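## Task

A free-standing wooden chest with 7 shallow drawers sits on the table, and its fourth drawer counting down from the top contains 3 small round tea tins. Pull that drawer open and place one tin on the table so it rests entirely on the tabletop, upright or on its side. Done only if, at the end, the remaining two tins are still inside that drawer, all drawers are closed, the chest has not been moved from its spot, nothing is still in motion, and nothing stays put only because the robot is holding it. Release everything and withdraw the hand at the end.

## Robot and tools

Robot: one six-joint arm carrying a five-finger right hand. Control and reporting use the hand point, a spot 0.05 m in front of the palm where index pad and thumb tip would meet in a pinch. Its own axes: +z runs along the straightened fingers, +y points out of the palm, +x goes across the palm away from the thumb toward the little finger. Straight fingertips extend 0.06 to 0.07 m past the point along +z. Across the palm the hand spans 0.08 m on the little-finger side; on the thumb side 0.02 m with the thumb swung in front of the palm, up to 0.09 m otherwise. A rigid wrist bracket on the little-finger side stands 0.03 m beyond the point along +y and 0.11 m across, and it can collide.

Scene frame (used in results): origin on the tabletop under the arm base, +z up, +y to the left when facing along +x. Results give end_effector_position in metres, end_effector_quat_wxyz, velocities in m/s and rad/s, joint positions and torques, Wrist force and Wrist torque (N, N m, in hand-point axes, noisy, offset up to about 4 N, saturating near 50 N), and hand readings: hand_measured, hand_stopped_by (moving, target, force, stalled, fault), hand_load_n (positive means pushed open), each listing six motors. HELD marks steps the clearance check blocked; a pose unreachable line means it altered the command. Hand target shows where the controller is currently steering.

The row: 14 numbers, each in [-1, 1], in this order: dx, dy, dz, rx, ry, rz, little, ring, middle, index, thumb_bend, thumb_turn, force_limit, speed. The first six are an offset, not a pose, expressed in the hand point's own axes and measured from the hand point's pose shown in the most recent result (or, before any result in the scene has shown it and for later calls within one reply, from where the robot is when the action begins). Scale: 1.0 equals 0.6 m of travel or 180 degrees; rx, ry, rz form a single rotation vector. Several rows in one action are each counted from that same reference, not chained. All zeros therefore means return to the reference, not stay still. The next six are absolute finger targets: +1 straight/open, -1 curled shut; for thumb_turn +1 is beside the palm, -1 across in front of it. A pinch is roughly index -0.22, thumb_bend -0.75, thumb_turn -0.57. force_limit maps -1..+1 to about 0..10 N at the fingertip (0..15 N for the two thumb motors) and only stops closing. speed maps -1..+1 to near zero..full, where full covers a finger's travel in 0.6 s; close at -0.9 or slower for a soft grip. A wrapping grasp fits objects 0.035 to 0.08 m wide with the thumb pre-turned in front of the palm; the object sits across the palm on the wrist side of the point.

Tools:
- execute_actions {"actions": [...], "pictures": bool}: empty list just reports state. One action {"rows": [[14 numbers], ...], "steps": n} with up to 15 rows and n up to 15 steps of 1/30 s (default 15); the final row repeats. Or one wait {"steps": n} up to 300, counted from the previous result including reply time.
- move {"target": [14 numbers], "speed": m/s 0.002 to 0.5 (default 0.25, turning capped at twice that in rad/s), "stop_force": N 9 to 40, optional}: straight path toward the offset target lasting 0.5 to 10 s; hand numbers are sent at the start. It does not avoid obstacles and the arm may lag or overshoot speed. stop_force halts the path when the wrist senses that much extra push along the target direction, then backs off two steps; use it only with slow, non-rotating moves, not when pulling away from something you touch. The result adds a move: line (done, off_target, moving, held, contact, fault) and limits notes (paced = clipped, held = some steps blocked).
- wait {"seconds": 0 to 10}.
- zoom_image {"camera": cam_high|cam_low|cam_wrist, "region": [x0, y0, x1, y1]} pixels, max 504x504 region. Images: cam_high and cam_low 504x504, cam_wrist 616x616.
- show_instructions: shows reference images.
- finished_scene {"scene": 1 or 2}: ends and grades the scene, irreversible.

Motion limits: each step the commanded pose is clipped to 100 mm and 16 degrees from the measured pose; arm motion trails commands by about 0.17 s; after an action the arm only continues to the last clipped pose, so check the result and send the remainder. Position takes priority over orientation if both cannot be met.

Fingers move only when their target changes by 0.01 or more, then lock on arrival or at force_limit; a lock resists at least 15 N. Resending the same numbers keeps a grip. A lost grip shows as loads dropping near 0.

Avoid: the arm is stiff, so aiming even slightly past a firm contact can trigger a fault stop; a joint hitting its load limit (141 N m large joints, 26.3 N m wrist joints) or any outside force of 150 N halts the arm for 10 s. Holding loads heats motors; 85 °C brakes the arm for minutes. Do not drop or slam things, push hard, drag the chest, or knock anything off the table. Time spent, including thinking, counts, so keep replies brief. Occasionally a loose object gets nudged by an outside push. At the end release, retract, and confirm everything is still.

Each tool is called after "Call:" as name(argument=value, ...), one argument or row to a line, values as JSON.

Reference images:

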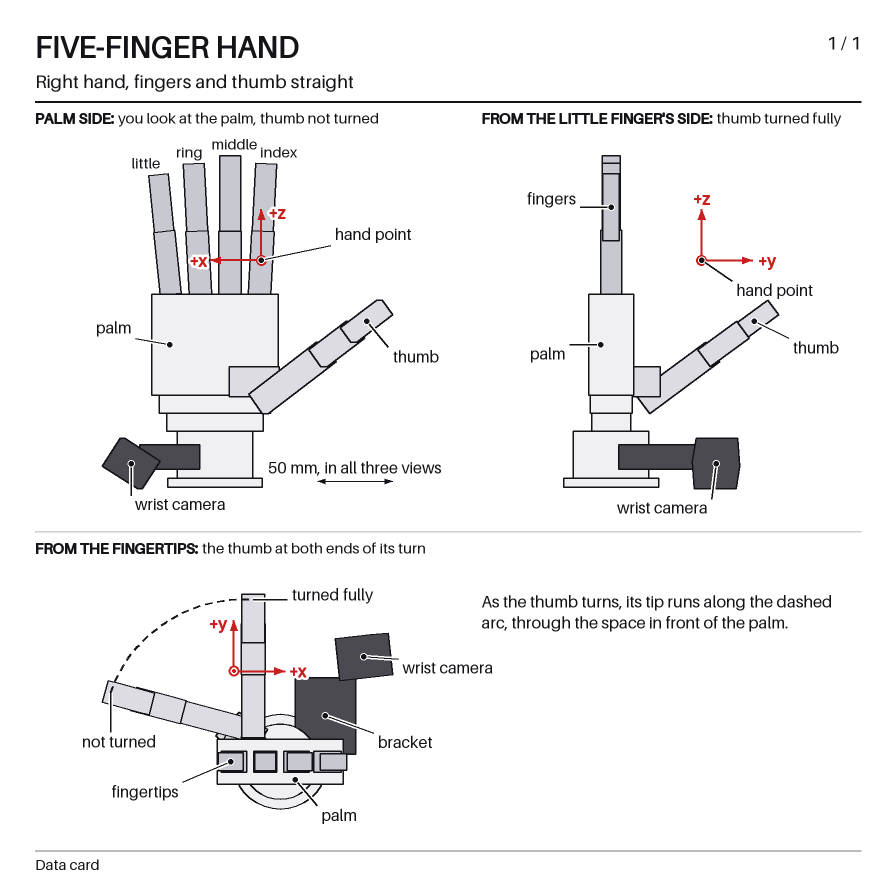

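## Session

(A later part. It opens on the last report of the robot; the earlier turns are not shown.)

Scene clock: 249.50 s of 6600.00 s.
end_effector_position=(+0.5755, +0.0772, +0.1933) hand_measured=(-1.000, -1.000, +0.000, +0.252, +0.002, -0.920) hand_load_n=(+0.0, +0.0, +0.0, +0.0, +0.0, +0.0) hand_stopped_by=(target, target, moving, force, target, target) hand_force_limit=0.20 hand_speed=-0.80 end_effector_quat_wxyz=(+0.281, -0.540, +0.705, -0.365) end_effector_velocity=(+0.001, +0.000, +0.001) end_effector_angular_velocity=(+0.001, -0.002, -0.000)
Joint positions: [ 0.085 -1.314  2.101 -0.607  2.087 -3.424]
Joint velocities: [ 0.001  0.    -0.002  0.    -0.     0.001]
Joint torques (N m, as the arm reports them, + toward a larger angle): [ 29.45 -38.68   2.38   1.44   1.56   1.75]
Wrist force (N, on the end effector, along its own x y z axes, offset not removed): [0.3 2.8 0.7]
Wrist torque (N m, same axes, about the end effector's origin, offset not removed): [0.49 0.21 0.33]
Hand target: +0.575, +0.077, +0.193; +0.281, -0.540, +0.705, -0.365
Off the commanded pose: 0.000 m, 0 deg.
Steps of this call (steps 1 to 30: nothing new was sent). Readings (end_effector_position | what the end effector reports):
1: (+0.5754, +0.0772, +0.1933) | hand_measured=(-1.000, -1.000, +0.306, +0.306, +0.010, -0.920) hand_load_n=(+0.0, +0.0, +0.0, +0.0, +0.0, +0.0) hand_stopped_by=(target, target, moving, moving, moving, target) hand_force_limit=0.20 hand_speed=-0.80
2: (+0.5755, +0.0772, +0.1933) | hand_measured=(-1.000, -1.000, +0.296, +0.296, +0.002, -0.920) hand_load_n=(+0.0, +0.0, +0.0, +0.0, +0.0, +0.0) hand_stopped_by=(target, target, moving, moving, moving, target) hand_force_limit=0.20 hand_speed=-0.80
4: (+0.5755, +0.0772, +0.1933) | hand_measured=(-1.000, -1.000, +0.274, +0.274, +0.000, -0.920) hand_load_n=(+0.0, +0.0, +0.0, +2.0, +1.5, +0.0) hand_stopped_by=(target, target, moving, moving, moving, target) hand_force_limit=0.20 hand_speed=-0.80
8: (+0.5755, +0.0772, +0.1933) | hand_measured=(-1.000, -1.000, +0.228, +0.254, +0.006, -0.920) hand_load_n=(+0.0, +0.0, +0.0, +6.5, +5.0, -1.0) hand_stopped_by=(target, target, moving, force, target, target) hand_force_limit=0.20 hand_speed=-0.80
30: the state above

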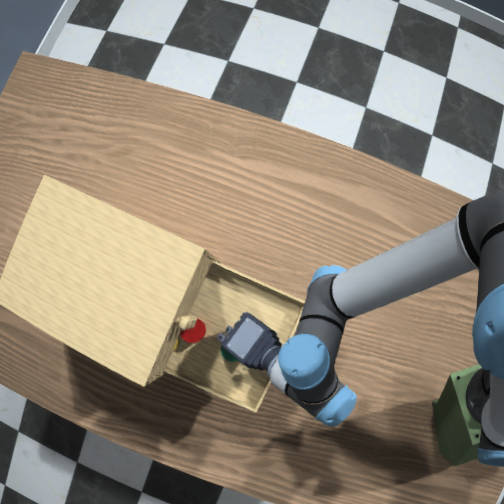

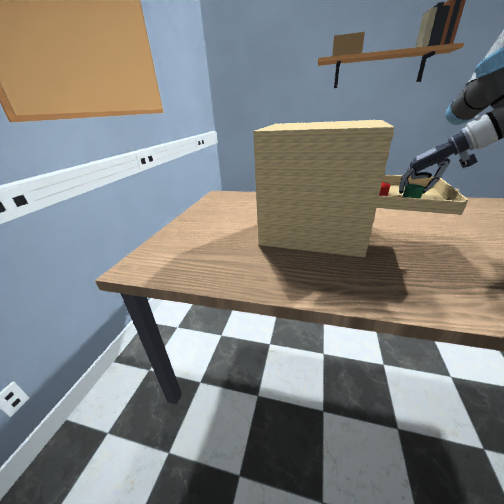

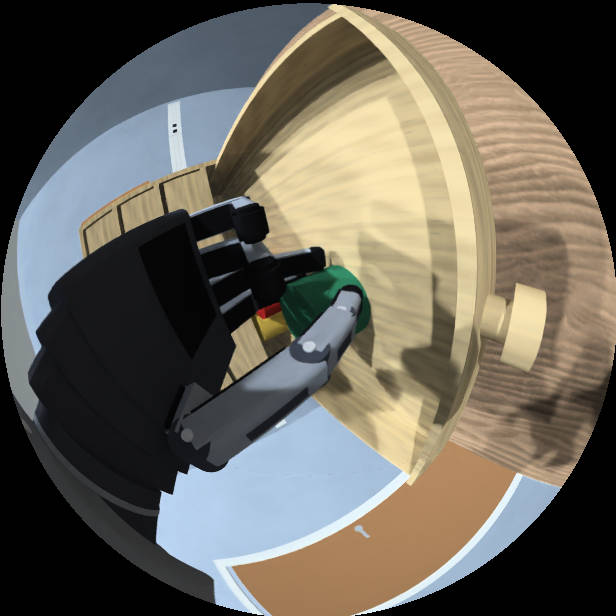

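Call:
execute_actions(
  actions=[
    {"rows":[[0,0,0,0,0,0,-1,-1,0.55,0.4,0.15,-0.92,0.2,0],[0,0,0,0,0,0,-1,-1,0.55,0.4,0.15,-0.92,0.2,0],[0,0,0,0,0,0,-1,-1,0.55,0.4,0.15,-0.92,0.2,0],[0,0,0,0,0,0,-1,-1,0.55,0.4,0.15,-0.92,0.2,0],[0,0,0,0,0,0,-1,-1,0.55,0.4,0.15,-0.92,0.2,0],[0,0,0,0,0,0,-1,-1,0.55,0.4,0.15,-0.65,0.2,0]],"steps":15},
  ],
)

Call:
zoom_image(
  camera="cam_wrist",
  region=[230, 170, 450, 390],
)

Call:
zoom_image(
  camera="cam_high",
  region=[190, 290, 290, 390],
)

Scene clock: 252.73 s of 6600.00 s.
end_effector_position=(+0.5755, +0.0772, +0.1933) hand_measured=(-1.000, -1.000, +0.550, +0.400, +0.150, -0.650) hand_load_n=(+0.0, +0.0, +0.0, +0.0, +0.0, +0.0) hand_stopped_by=(target, target, moving, target, target, moving) hand_force_limit=0.20 hand_speed=0.00 end_effector_quat_wxyz=(+0.281, -0.540, +0.705, -0.365) end_effector_velocity=(-0.001, -0.000, -0.001) end_effector_angular_velocity=(-0.001, +0.002, +0.000)
Joint positions: [ 0.085 -1.314  2.101 -0.607  2.087 -3.424]
Joint velocities: [-0.001  0.     0.001  0.     0.    -0.   ]
Joint torques (N m, as the arm reports them, + toward a larger angle): [ 28.98 -38.04   2.25  -0.72  -0.39   1.42]
Wrist force (N, on the end effector, along its own x y z axes, offset not removed): [2.3 1.3 0.6]
Wrist torque (N m, same axes, about the end effector's origin, offset not removed): [0.15 0.02 0.41]
Hand target: +0.575, +0.077, +0.193; +0.281, -0.540, +0.705, -0.365
Off the commanded pose: 0.000 m, 0 deg.
Steps of this call (steps 1 to 82: nothing new was sent; steps 83 to 97: all 15 steps of this action). Readings (end_effector_position | what the end effector reports):
83: (+0.5755, +0.0772, +0.1933) | hand_measured=(-1.000, -1.000, +0.000, +0.252, +0.002, -0.920) hand_load_n=(+0.0, +0.0, +0.0, +0.0, +0.0, +0.0) hand_stopped_by=(target, target, moving, moving, moving, target) hand_force_limit=0.20 hand_speed=0.00
84: (+0.5755, +0.0772, +0.1933) | hand_measured=(-1.000, -1.000, +0.000, +0.252, +0.002, -0.920) hand_load_n=(+0.0, +0.0, +0.0, +0.0, +0.0, +0.0) hand_stopped_by=(target, target, moving, moving, moving, target) hand_force_limit=0.20 hand_speed=0.00
86: (+0.5755, +0.0772, +0.1933) | hand_measured=(-1.000, -1.000, +0.050, +0.302, +0.034, -0.920) hand_load_n=(+0.0, +0.0, +0.0, +0.0, +0.0, +0.0) hand_stopped_by=(target, target, moving, moving, moving, target) hand_force_limit=0.20 hand_speed=0.00
90: (+0.5755, +0.0772, +0.1933) | hand_measured=(-1.000, -1.000, +0.272, +0.400, +0.150, -0.920) hand_load_n=(+0.0, +0.0, +0.0, +0.0, +0.0, +0.0) hand_stopped_by=(target, target, moving, moving, moving, moving) hand_force_limit=0.20 hand_speed=0.00
97: the state above

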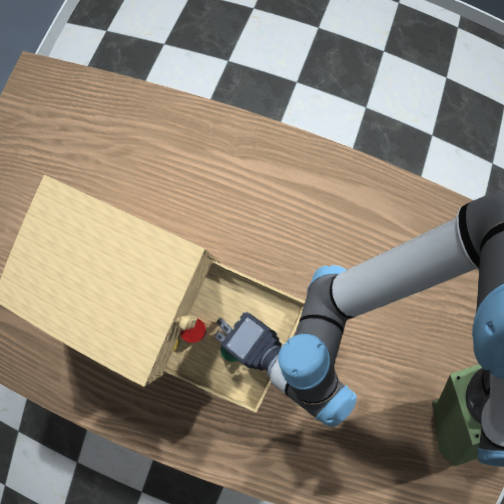

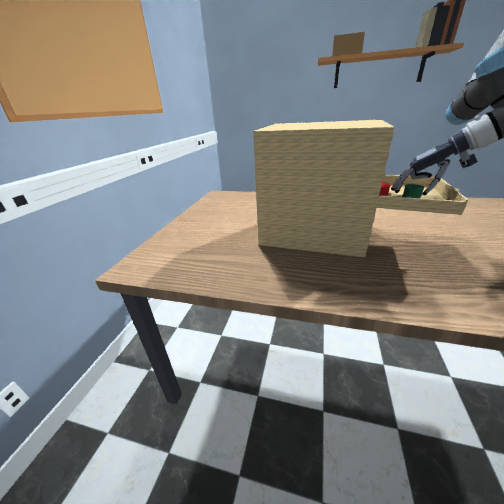

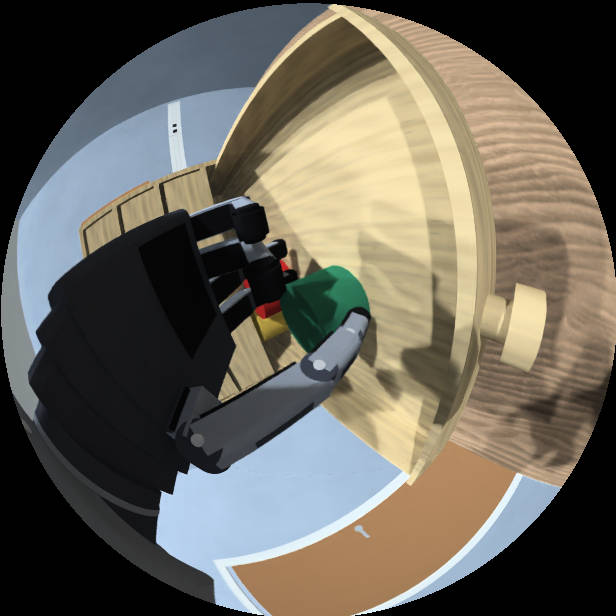

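Region (230, 170, 450, 390) of cam_wrist's 616x616 image, scaled by 2.291, with more detail than that image has.

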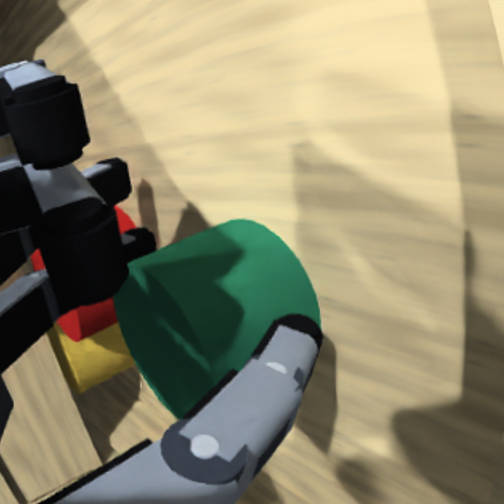

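Region (190, 290, 290, 390) of cam_high's 504x504 image, scaled by 5.040, with more detail than that image has.

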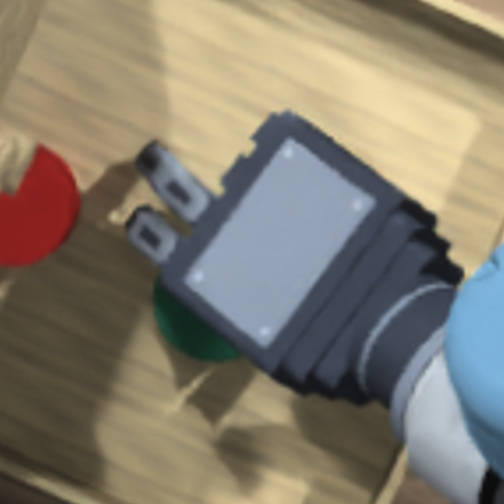

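Call:
move(
  target=[-0.015,0.003,-0.004,0,0,0,-1,-1,0.55,0.4,0.15,-0.65,0.2,0],
  speed=0.02,
)

Call:
zoom_image(
  camera="cam_wrist",
  region=[230, 170, 450, 390],
)

Call:
zoom_image(
  camera="cam_high",
  region=[190, 290, 290, 390],
)

Scene clock: 255.33 s of 6600.00 s.
end_effector_position=(+0.5749, +0.0864, +0.1933) hand_measured=(-1.000, -1.000, +0.550, +0.400, +0.150, -0.650) hand_load_n=(+0.0, +0.0, +0.0, +0.0, +0.0, +0.0) hand_stopped_by=(target, target, target, target, target, target) hand_force_limit=0.20 hand_speed=0.00 end_effector_quat_wxyz=(+0.281, -0.540, +0.705, -0.365) end_effector_velocity=(-0.001, +0.003, -0.000) end_effector_angular_velocity=(+0.000, +0.001, +0.001)
Joint positions: [ 0.107 -1.297  2.094 -0.614  2.109 -3.42 ]
Joint velocities: [ 0.006  0.005 -0.001 -0.002  0.005  0.001]
Joint torques (N m, as the arm reports them, + toward a larger angle): [ 29.47 -12.98 -24.51  -2.64   2.04   1.77]
Wrist force (N, on the end effector, along its own x y z axes, offset not removed): [2.4 2.1 0.9]
Wrist torque (N m, same axes, about the end effector's origin, offset not removed): [0.20 -0.13 0.44]
Hand target: +0.575, +0.087, +0.193; +0.281, -0.540, +0.705, -0.365
Off the commanded pose: 0.000 m, 0 deg.
move: done

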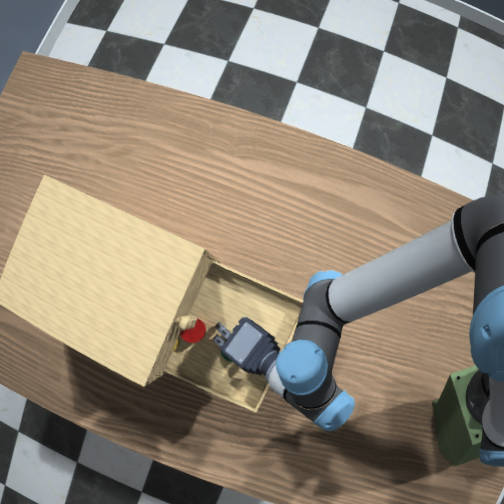

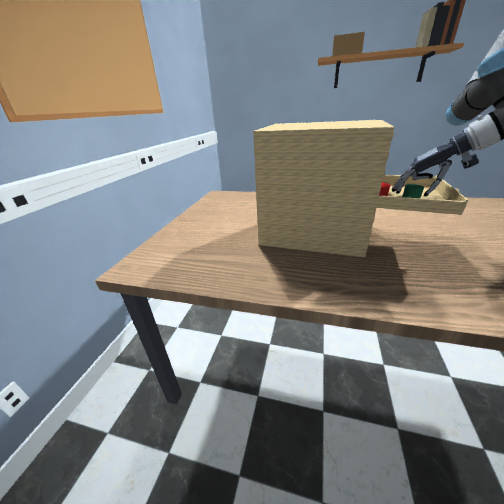

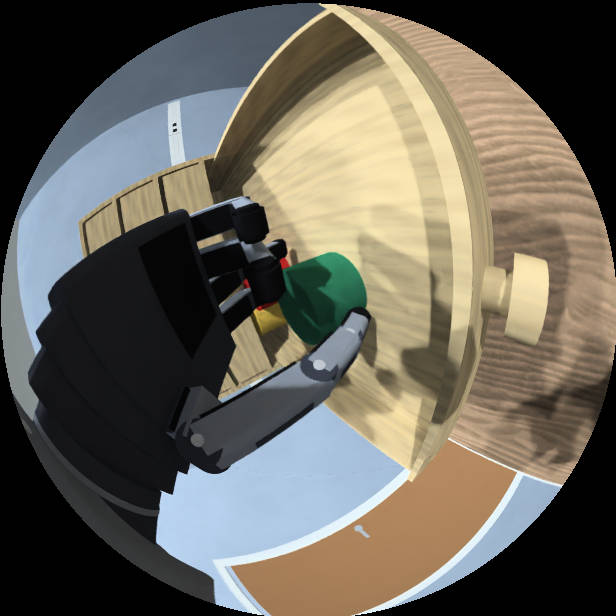

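Region (230, 170, 450, 390) of cam_wrist's 616x616 image, scaled by 2.291, with more detail than that image has.

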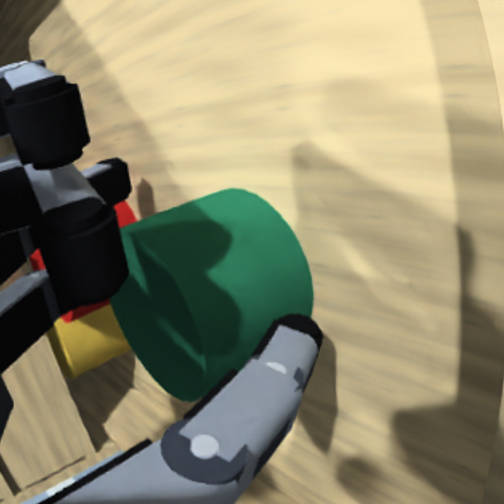

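Region (190, 290, 290, 390) of cam_high's 504x504 image, scaled by 5.040, with more detail than that image has.

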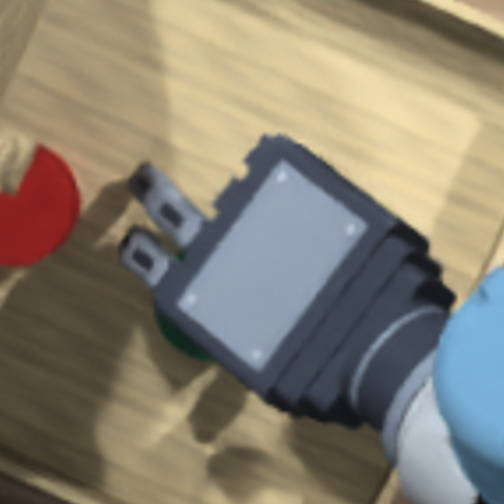

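Call:
execute_actions(
  actions=[
    {"rows":[[0,0,0,0,0,0,-1,-1,0.55,0.4,0.15,-0.76,0.2,-0.7],[0,0,0,0,0,0,-1,-1,0.55,0.4,0.15,-0.76,0.2,-0.7],[0,0,0,0,0,0,-1,-1,0.55,0.4,0.15,-0.76,0.2,-0.7],[0,0,0,0,0,0,-1,-1,0.55,0.4,0.15,-0.76,0.2,-0.7],[0,0,0,0,0,0,-1,-1,0.55,0.4,0.15,-0.76,0.2,-0.7],[0,0,0,0,0,0,-1,-1,0.55,0.4,0.15,-0.76,0.2,-0.7],[0,0,0,0,0,0,-1,-1,0.55,0.4,0.15,-0.76,0.2,-0.7],[0,0,0,0,0,0,-1,-1,0.55,0.4,0.15,-0.76,0.2,-0.7],[0,0,0,0,0,0,-1,-1,0.55,0.4,0.15,-0.76,0.2,-0.7],[0,0,0,0,0,0,-1,-1,0.33,0.0,-0.05,-0.76,0.2,-0.8]],"steps":15},
  ],
  pictures=false,
)

Call:
wait(
  seconds=0.8,
)

Call:
zoom_image(
  camera="cam_wrist",
  region=[230, 170, 450, 390],
)

Scene clock: 258.67 s of 6600.00 s.
end_effector_position=(+0.5749, +0.0865, +0.1932) hand_measured=(-1.000, -1.000, +0.518, +0.368, +0.130, -0.760) hand_load_n=(+0.0, +0.0, +0.0, +0.0, +0.0, +0.0) hand_stopped_by=(target, target, moving, moving, moving, target) hand_force_limit=0.20 hand_speed=-0.80 end_effector_quat_wxyz=(+0.281, -0.540, +0.705, -0.365) end_effector_velocity=(-0.000, -0.001, -0.000) end_effector_angular_velocity=(-0.000, +0.001, -0.001)
Joint positions: [ 0.107 -1.297  2.094 -0.614  2.109 -3.42 ]
Joint velocities: [-0.001 -0.     0.     0.    -0.     0.   ]
Joint torques (N m, as the arm reports them, + toward a larger angle): [  3.87 -39.58   5.71   1.9   -2.92  -1.72]
Wrist force (N, on the end effector, along its own x y z axes, offset not removed): [0.2 2.1 -0.6]
Wrist torque (N m, same axes, about the end effector's origin, offset not removed): [0.47 0.19 0.33]
Hand target: +0.575, +0.086, +0.193; +0.281, -0.540, +0.705, -0.365
Off the commanded pose: 0.000 m, 0 deg.
Steps of this call (steps 1 to 85: nothing new was sent; steps 86 to 100: all 15 steps of this action). Readings (end_effector_position | what the end effector reports):
86: (+0.5749, +0.0867, +0.1933) | hand_measured=(-1.000, -1.000, +0.550, +0.400, +0.150, -0.650) hand_load_n=(+0.0, +0.0, +0.0, +0.0, +0.0, +0.0) hand_stopped_by=(target, target, target, target, target, moving) hand_force_limit=0.20 hand_speed=-0.70
87: (+0.5749, +0.0867, +0.1933) | hand_measured=(-1.000, -1.000, +0.550, +0.400, +0.150, -0.650) hand_load_n=(+0.0, +0.0, +0.0, +0.0, +0.0, +0.0) hand_stopped_by=(target, target, target, target, target, moving) hand_force_limit=0.20 hand_speed=-0.70
89: (+0.5749, +0.0867, +0.1933) | hand_measured=(-1.000, -1.000, +0.550, +0.400, +0.150, -0.662) hand_load_n=(+0.0, +0.0, +0.0, +0.0, +0.0, +0.0) hand_stopped_by=(target, target, target, target, target, moving) hand_force_limit=0.20 hand_speed=-0.70
93: (+0.5750, +0.0867, +0.1932) | hand_measured=(-1.000, -1.000, +0.550, +0.400, +0.150, -0.720) hand_load_n=(+0.0, +0.0, +0.0, +0.0, +0.0, +0.0) hand_stopped_by=(target, target, target, target, target, moving) hand_force_limit=0.20 hand_speed=-0.70
100: the state above

Scene clock: 259.47 s of 6600.00 s.
end_effector_position=(+0.5749, +0.0864, +0.1933) hand_measured=(-1.000, -1.000, +0.330, +0.238, +0.032, -0.760) hand_load_n=(+0.0, +0.0, +0.0, +10.0, +9.0, -0.5) hand_stopped_by=(target, target, target, force, force, target) hand_force_limit=0.20 hand_speed=-0.80 end_effector_quat_wxyz=(+0.281, -0.540, +0.705, -0.365) end_effector_velocity=(+0.000, +0.000, -0.000) end_effector_angular_velocity=(+0.000, -0.000, -0.000)
Joint positions: [ 0.107 -1.297  2.094 -0.614  2.109 -3.42 ]
Joint velocities: [-0.     0.001 -0.    -0.    -0.     0.   ]
Joint torques (N m, as the arm reports them, + toward a larger angle): [  3.36 -38.78   4.98   1.68  -2.86  -1.74]
Wrist force (N, on the end effector, along its own x y z axes, offset not removed): [1.5 1.6 0.8]
Wrist torque (N m, same axes, about the end effector's origin, offset not removed): [0.31 -0.01 0.45]
Hand target: +0.575, +0.086, +0.193; +0.281, -0.540, +0.705, -0.365
Off the commanded pose: 0.000 m, 0 deg.
Steps of this call (steps 1 to 24: nothing new was sent). Readings (end_effector_position | what the end effector reports):
1: (+0.5749, +0.0865, +0.1932) | hand_measured=(-1.000, -1.000, +0.506, +0.356, +0.122, -0.760) hand_load_n=(+0.0, +0.0, +0.0, +0.0, +0.0, +0.0) hand_stopped_by=(target, target, moving, moving, moving, target) hand_force_limit=0.20 hand_speed=-0.80
2: (+0.5749, +0.0865, +0.1932) | hand_measured=(-1.000, -1.000, +0.496, +0.346, +0.116, -0.760) hand_load_n=(+0.0, +0.0, +0.0, +0.0, +0.0, +0.0) hand_stopped_by=(target, target, moving, moving, moving, target) hand_force_limit=0.20 hand_speed=-0.80
4: (+0.5749, +0.0864, +0.1932) | hand_measured=(-1.000, -1.000, +0.474, +0.324, +0.102, -0.760) hand_load_n=(+0.0, +0.0, +0.0, +0.0, +0.0, +0.0) hand_stopped_by=(target, target, moving, moving, moving, target) hand_force_limit=0.20 hand_speed=-0.80
8: (+0.5749, +0.0864, +0.1933) | hand_measured=(-1.000, -1.000, +0.428, +0.278, +0.074, -0.760) hand_load_n=(+0.0, +0.0, +0.0, +0.0, +0.0, +0.0) hand_stopped_by=(target, target, moving, moving, moving, target) hand_force_limit=0.20 hand_speed=-0.80
24: the state above

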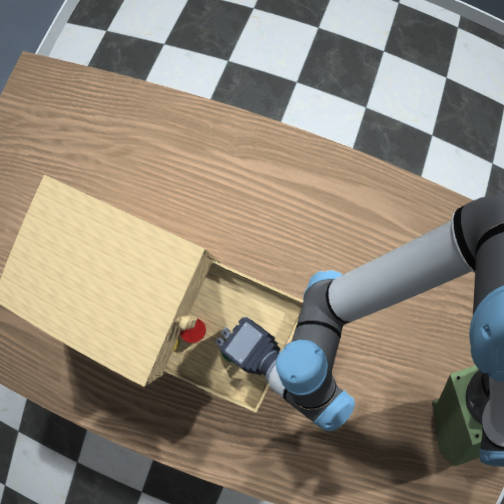

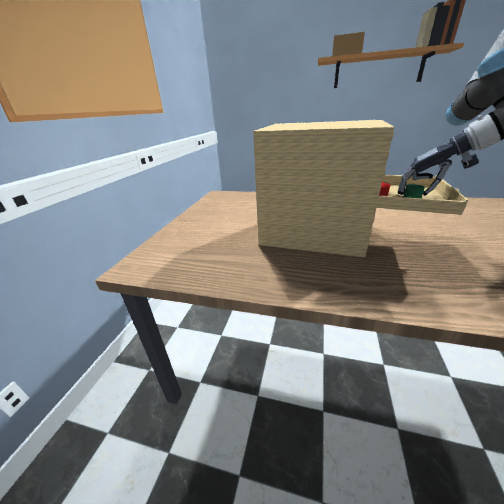

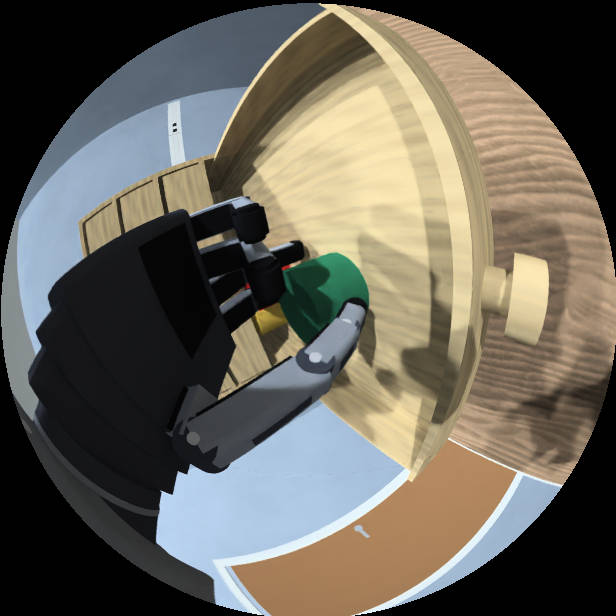

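Region (230, 170, 450, 390) of cam_wrist's 616x616 image, scaled by 2.291, with more detail than that image has.

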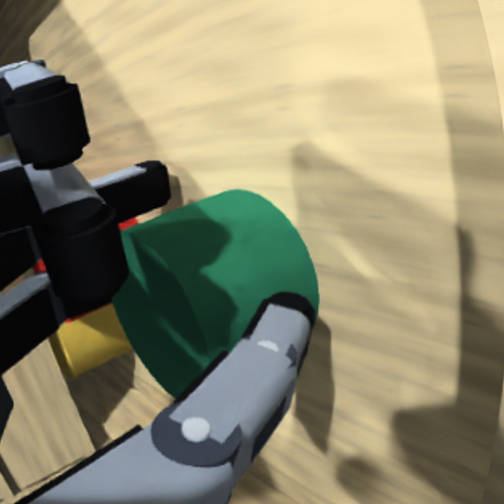

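Call:
move(
  target=[0,-0.082,-0.057,0,0,0,-1,-1,0.33,0.0,-0.05,-0.76,0.2,-0.8],
  speed=0.05,
)

Call:
zoom_image(
  camera="cam_low",
  region=[350, 110, 480, 230],
)

Scene clock: 262.43 s of 6600.00 s.
end_effector_position=(+0.5752, +0.0862, +0.2529) hand_measured=(-1.000, -1.000, +0.330, +0.238, +0.032, -0.760) hand_load_n=(+0.0, +0.0, +0.0, +10.0, +9.0, -0.5) hand_stopped_by=(target, target, target, force, force, target) hand_force_limit=0.20 hand_speed=-0.80 end_effector_quat_wxyz=(+0.281, -0.540, +0.705, -0.365) end_effector_velocity=(-0.000, -0.000, +0.002) end_effector_angular_velocity=(-0.001, +0.001, +0.000)
Joint positions: [ 0.187 -1.388  2.043 -0.463  2.187 -3.402]
Joint velocities: [ 0.003 -0.003 -0.003  0.007  0.003  0.   ]
Joint torques (N m, as the arm reports them, + toward a larger angle): [ 28.02 -38.34 -26.98   1.8    2.21   1.69]
Wrist force (N, on the end effector, along its own x y z axes, offset not removed): [0.2 0.7 0.4]
Wrist torque (N m, same axes, about the end effector's origin, offset not removed): [0.04 0.14 0.29]
Hand target: +0.575, +0.086, +0.253; +0.281, -0.540, +0.705, -0.365
Off the commanded pose: 0.000 m, 0 deg.
move: done

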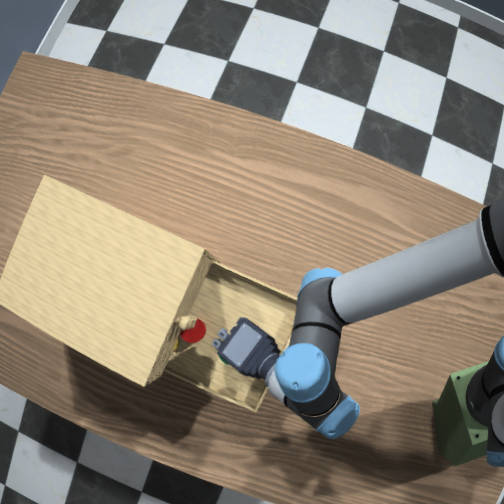

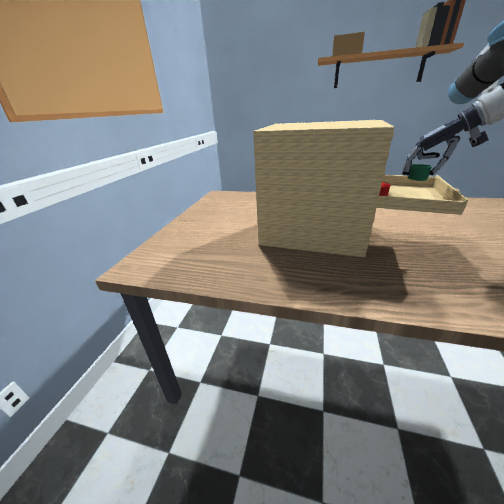

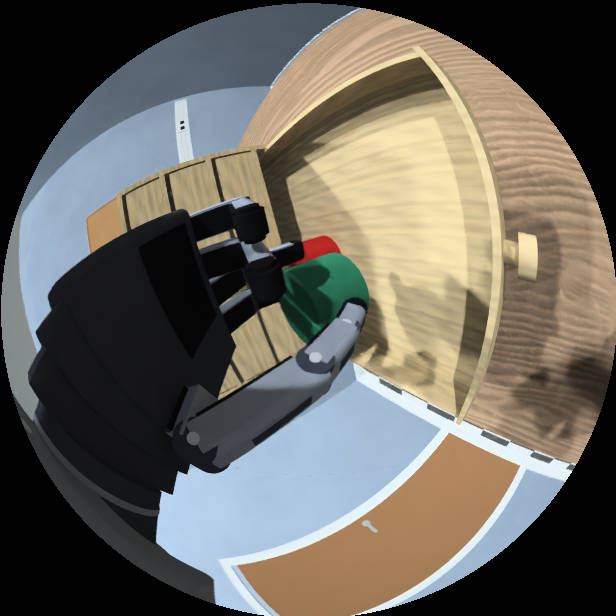

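Region (350, 110, 480, 230) of cam_low's 504x504 image, scaled by 3.877, with more detail than that image has; it fills the top 465 rows of this view, and the rest is white.

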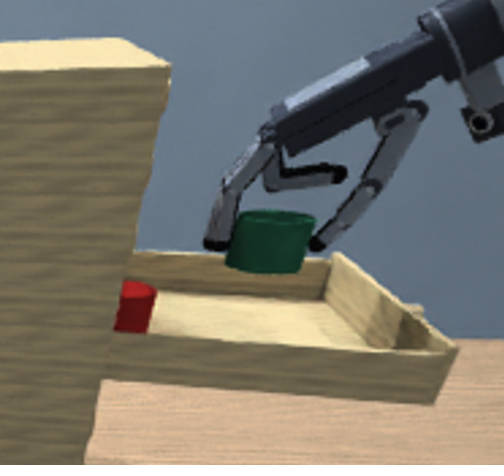

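Call:
move(
  target=[0.493,-0.075,0.108,0,0,0,-1,-1,0.33,0.0,-0.05,-0.76,0.2,-0.8],
  speed=0.2,
)

Scene clock: 267.60 s of 6600.00 s.
end_effector_position=(+0.5745, -0.2194, +0.2521) hand_measured=(-1.000, -1.000, +0.330, +0.238, +0.032, -0.760) hand_load_n=(+0.0, +0.0, +0.0, +10.0, +9.0, -0.5) hand_stopped_by=(target, target, target, force, force, target) hand_force_limit=0.20 hand_speed=-0.80 end_effector_quat_wxyz=(+0.281, -0.540, +0.705, -0.365) end_effector_velocity=(-0.001, -0.001, -0.002) end_effector_angular_velocity=(+0.004, +0.002, +0.004)
Joint positions: [-0.666 -1.753  2.014 -0.1    1.347 -3.551]
Joint velocities: [-0.008  0.002 -0.001  0.004 -0.011 -0.002]
Joint torques (N m, as the arm reports them, + toward a larger angle): [ -2.08 -15.09 -29.21   2.36  -3.15  -1.73]
Wrist force (N, on the end effector, along its own x y z axes, offset not removed): [0.6 4.5 1.9]
Wrist torque (N m, same axes, about the end effector's origin, offset not removed): [0.46 0.05 0.46]
Hand target: +0.575, -0.220, +0.252; +0.281, -0.540, +0.705, -0.365
Off the commanded pose: 0.001 m, 0 deg.
After step 90, 0.03 s passed at rest.
move: done

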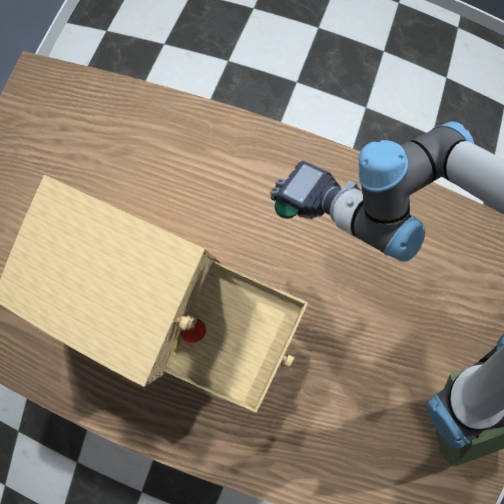

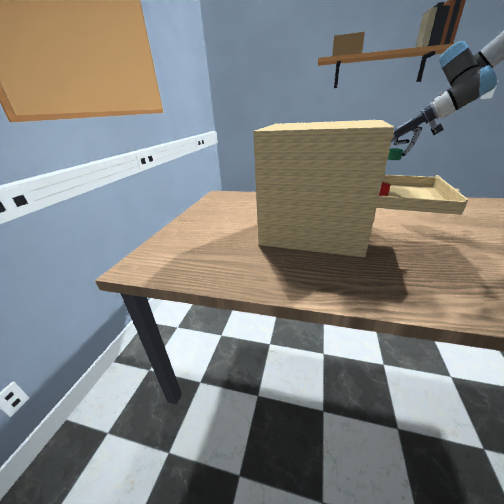

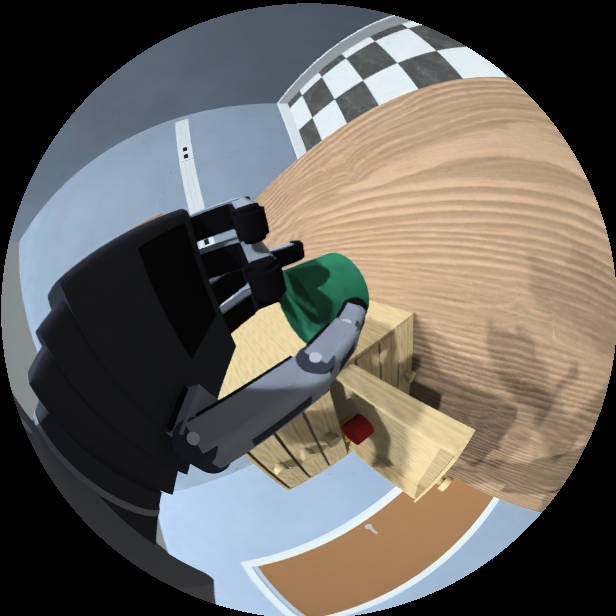

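Call:
move(
  target=[0,0.28,0.196,0,0,0,-1,-1,0.33,0.0,-0.05,-0.76,0.2,-0.8],
  speed=0.15,
)

Scene clock: 270.60 s of 6600.00 s.
end_effector_position=(+0.5742, -0.2191, +0.0472) hand_measured=(-1.000, -1.000, +0.330, +0.238, +0.032, -0.760) hand_load_n=(+0.0, +0.0, +0.0, +10.0, +9.0, -0.5) hand_stopped_by=(target, target, target, force, force, target) hand_force_limit=0.20 hand_speed=-0.80 end_effector_quat_wxyz=(+0.281, -0.540, +0.705, -0.365) end_effector_velocity=(+0.000, +0.001, -0.002) end_effector_angular_velocity=(+0.002, -0.000, -0.000)
Joint positions: [-0.767 -1.317  2.066 -0.584  1.247 -3.568]
Joint velocities: [ 0.     0.006 -0.001 -0.004 -0.001  0.001]
Joint torques (N m, as the arm reports them, + toward a larger angle): [ -1.02 -22.86 -20.42  -1.95  -3.11   1.17]
Wrist force (N, on the end effector, along its own x y z axes, offset not removed): [1.1 1.5 -1.9]
Wrist torque (N m, same axes, about the end effector's origin, offset not removed): [0.38 0.34 0.38]
Hand target: +0.574, -0.219, +0.047; +0.281, -0.540, +0.705, -0.365
Off the commanded pose: 0.000 m, 0 deg.
move: done

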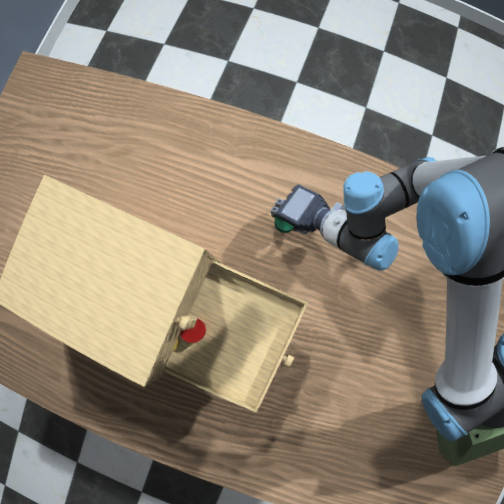

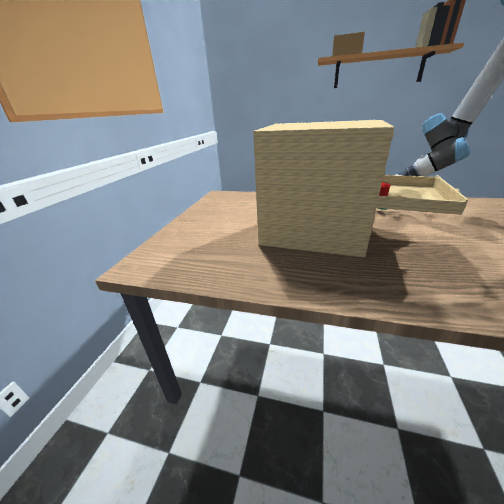

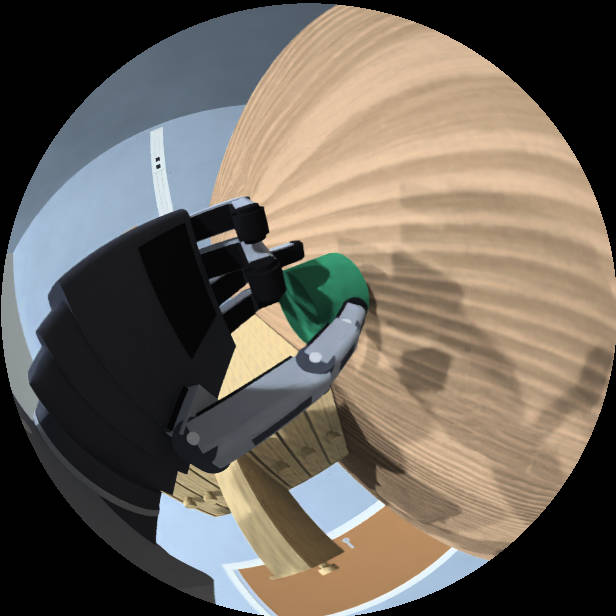

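Call:
move(
  target=[0,0.055,0.038,0,0,0,-1,-1,0.33,0.0,-0.05,-0.76,0.2,-0.8],
  speed=0.008,
  stop_force=9,
)

Scene clock: 275.03 s of 6600.00 s.
end_effector_position=(+0.5741, -0.2192, +0.0265) hand_measured=(-1.000, -1.000, +0.330, +0.238, +0.032, -0.760) hand_load_n=(+0.0, +0.0, +0.0, +10.0, +8.5, -0.5) hand_stopped_by=(target, target, target, force, force, target) hand_force_limit=0.20 hand_speed=-0.80 end_effector_quat_wxyz=(+0.281, -0.540, +0.705, -0.365) end_effector_velocity=(+0.000, +0.000, +0.002) end_effector_angular_velocity=(+0.001, +0.000, +0.000)
Joint positions: [-0.774 -1.265  2.056 -0.625  1.239 -3.569]
Joint velocities: [ 0.001 -0.005  0.     0.006  0.     0.   ]
Joint torques (N m, as the arm reports them, + toward a larger angle): [ 10.72 -46.41  10.58   2.18   1.45  -1.46]
Wrist force (N, on the end effector, along its own x y z axes, offset not removed): [0.1 0.1 0.1]
Wrist torque (N m, same axes, about the end effector's origin, offset not removed): [0.05 0.28 0.41]
Hand target: +0.574, -0.219, +0.027; +0.281, -0.540, +0.705, -0.365
Off the commanded pose: 0.019 m, 0 deg.
move: contact

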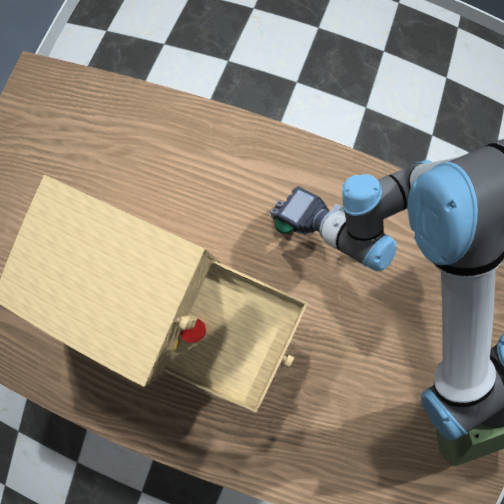

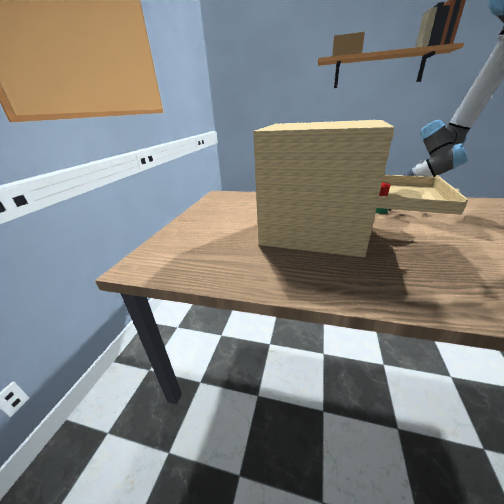

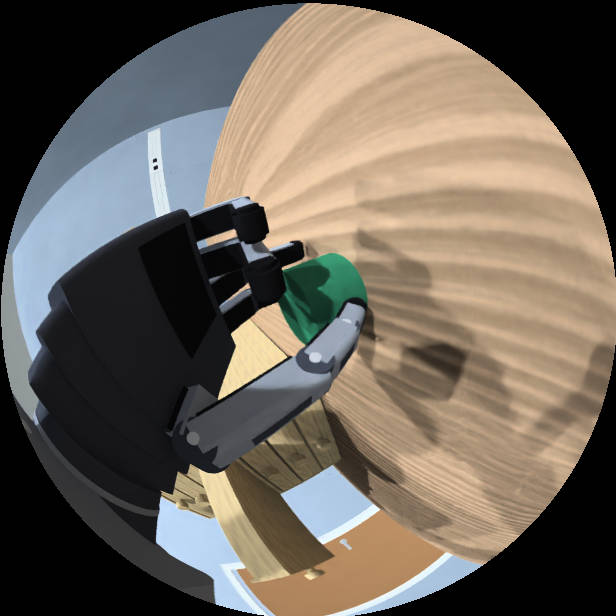

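Call:
execute_actions(
  actions=[
    {"rows":[[0,0,0,0,0,0,-1,-1,0.55,0.45,0.2,-0.76,0.2,-0.3]],"steps":15},
  ],
  pictures=false,
)

Call:
move(
  target=[0,-0.096,-0.067,0,0,0,-1,-1,0.55,0.45,0.2,-0.76,0.2,-0.3],
  speed=0.1,
)

Scene clock: 283.20 s of 6600.00 s.
end_effector_position=(+0.5742, -0.2191, +0.0265) hand_measured=(-1.000, -1.000, +0.550, +0.450, +0.200, -0.760) hand_load_n=(+0.0, +0.0, +0.0, +0.0, +0.0, +0.0) hand_stopped_by=(target, target, target, target, target, target) hand_force_limit=0.20 hand_speed=-0.30 end_effector_quat_wxyz=(+0.281, -0.540, +0.705, -0.365) end_effector_velocity=(-0.000, -0.000, -0.000) end_effector_angular_velocity=(-0.000, +0.000, -0.000)
Joint positions: [-0.774 -1.265  2.056 -0.625  1.239 -3.569]
Joint velocities: [-0.001  0.001 -0.    -0.    -0.    -0.   ]
Joint torques (N m, as the arm reports them, + toward a larger angle): [ -0.95 -22.58 -19.08  -1.81  -3.19  -0.71]
Wrist force (N, on the end effector, along its own x y z axes, offset not removed): [1.2 1.5 -1.4]
Wrist torque (N m, same axes, about the end effector's origin, offset not removed): [0.46 0.22 0.40]
Hand target: +0.574, -0.219, +0.026; +0.281, -0.540, +0.705, -0.365
Off the commanded pose: 0.000 m, 0 deg.
Steps of this call (steps 1 to 90: nothing new was sent; then 4.67 s passed at rest; steps 91 to 105: all 15 steps of this action). Readings (end_effector_position | what the end effector reports):
91: (+0.5741, -0.2191, +0.0269) | hand_measured=(-1.000, -1.000, +0.330, +0.238, +0.032, -0.760) hand_load_n=(+0.0, +0.0, +0.0, +10.0, +9.0, -0.5) hand_stopped_by=(target, target, moving, moving, moving, target) hand_force_limit=0.20 hand_speed=-0.30
92: (+0.5741, -0.2191, +0.0269) | hand_measured=(-1.000, -1.000, +0.330, +0.238, +0.032, -0.760) hand_load_n=(+0.0, +0.0, +0.0, +10.0, +9.0, -0.5) hand_stopped_by=(target, target, moving, moving, moving, target) hand_force_limit=0.20 hand_speed=-0.30
94: (+0.5741, -0.2190, +0.0268) | hand_measured=(-1.000, -1.000, +0.366, +0.272, +0.050, -0.760) hand_load_n=(+0.0, +0.0, +0.0, +0.0, +0.0, +0.0) hand_stopped_by=(target, target, moving, moving, moving, target) hand_force_limit=0.20 hand_speed=-0.30
98: (+0.5741, -0.2190, +0.0267) | hand_measured=(-1.000, -1.000, +0.520, +0.428, +0.148, -0.760) hand_load_n=(+0.0, +0.0, +0.0, +0.0, +0.0, +0.0) hand_stopped_by=(target, target, moving, moving, moving, target) hand_force_limit=0.20 hand_speed=-0.30
105: the state above

Scene clock: 284.63 s of 6600.00 s.
end_effector_position=(+0.5743, -0.2193, +0.0964) hand_measured=(-1.000, -1.000, +0.550, +0.450, +0.200, -0.760) hand_load_n=(+0.0, +0.0, +0.0, +0.0, +0.0, +0.0) hand_stopped_by=(target, target, target, target, target, target) hand_force_limit=0.20 hand_speed=-0.30 end_effector_quat_wxyz=(+0.281, -0.540, +0.705, -0.365) end_effector_velocity=(-0.001, -0.000, +0.002) end_effector_angular_velocity=(+0.001, +0.001, -0.001)
Joint positions: [-0.748 -1.435  2.08  -0.48   1.265 -3.564]
Joint velocities: [-0.    -0.006  0.001  0.006  0.001  0.001]
Joint torques (N m, as the arm reports them, + toward a larger angle): [ 23.92 -44.58   7.57   2.44   2.01   1.77]
Wrist force (N, on the end effector, along its own x y z axes, offset not removed): [1.2 1.2 -2.1]
Wrist torque (N m, same axes, about the end effector's origin, offset not removed): [0.26 0.15 0.38]
Hand target: +0.574, -0.219, +0.097; +0.281, -0.540, +0.705, -0.365
Off the commanded pose: 0.000 m, 0 deg.
move: done

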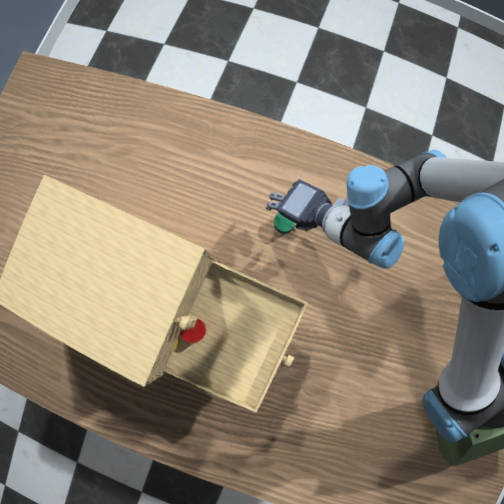

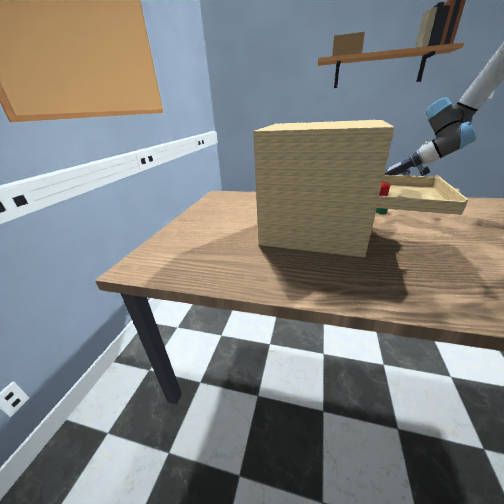

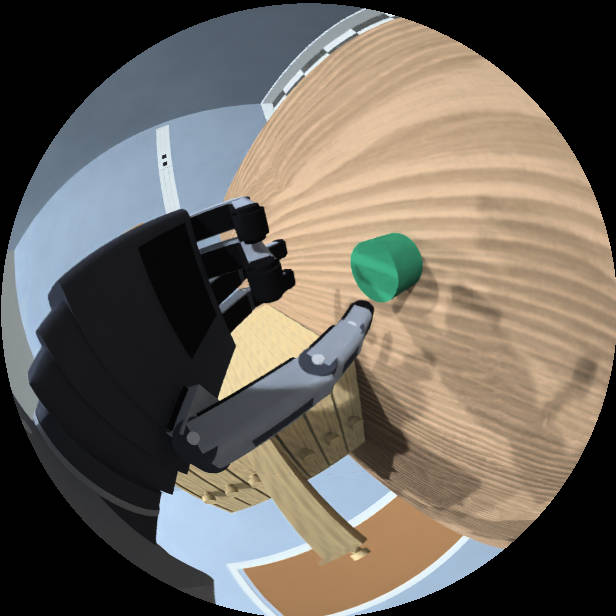

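Call:
move(
  target=[-0.021,0.04,-0.418,-0.193,-0.052,-0.067,-1,-1,-1,1,0.2,-0.57,0.2,0.3],
  speed=0.25,
)

Scene clock: 288.47 s of 6600.00 s.
end_effector_position=(+0.3662, -0.1503, +0.2211) hand_measured=(-1.000, -1.000, -1.000, +1.000, +0.200, -0.570) hand_load_n=(+0.0, +0.0, +0.0, +0.0, +0.0, +0.0) hand_stopped_by=(target, target, target, target, target, target) hand_force_limit=0.20 hand_speed=0.30 end_effector_quat_wxyz=(-0.124, +0.696, -0.697, +0.122) end_effector_velocity=(-0.001, -0.000, +0.001) end_effector_angular_velocity=(+0.000, +0.004, +0.001)
Joint positions: [-0.747 -1.809  2.137  0.44   1.475 -3.906]
Joint velocities: [-0.001 -0.003 -0.     0.006  0.002 -0.002]
Joint torques (N m, as the arm reports them, + toward a larger angle): [  5.84 -35.48   2.98   4.01   2.11  -1.95]
Wrist force (N, on the end effector, along its own x y z axes, offset not removed): [1.3 1.8 -0.4]
Wrist torque (N m, same axes, about the end effector's origin, offset not removed): [0.24 0.10 0.36]
Hand target: +0.366, -0.150, +0.221; -0.123, +0.696, -0.697, +0.121
Off the commanded pose: 0.000 m, 0 deg.
move: done

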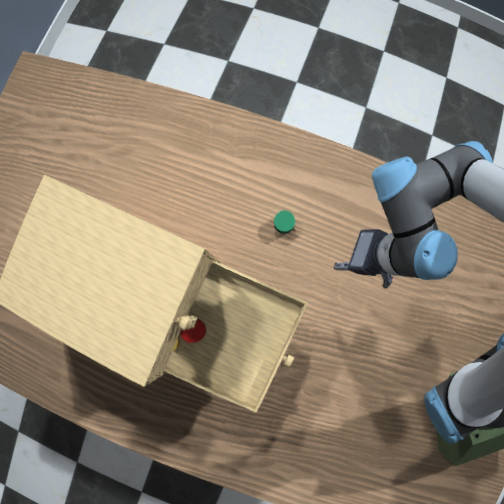

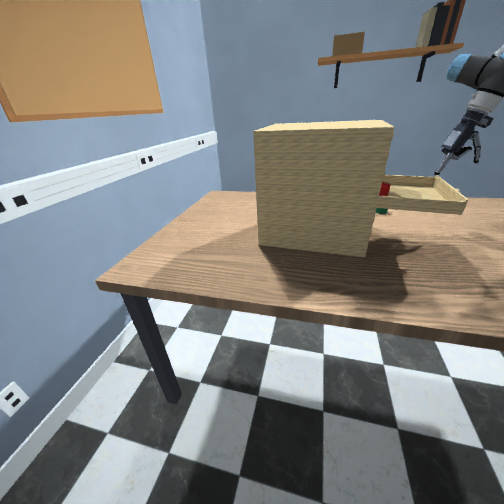

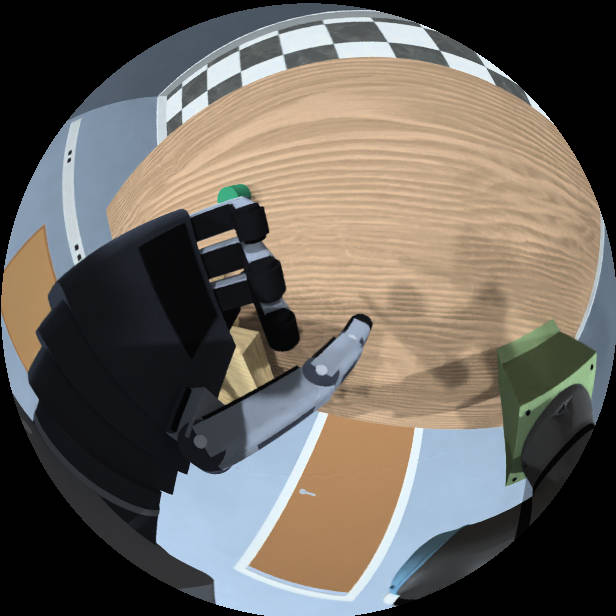

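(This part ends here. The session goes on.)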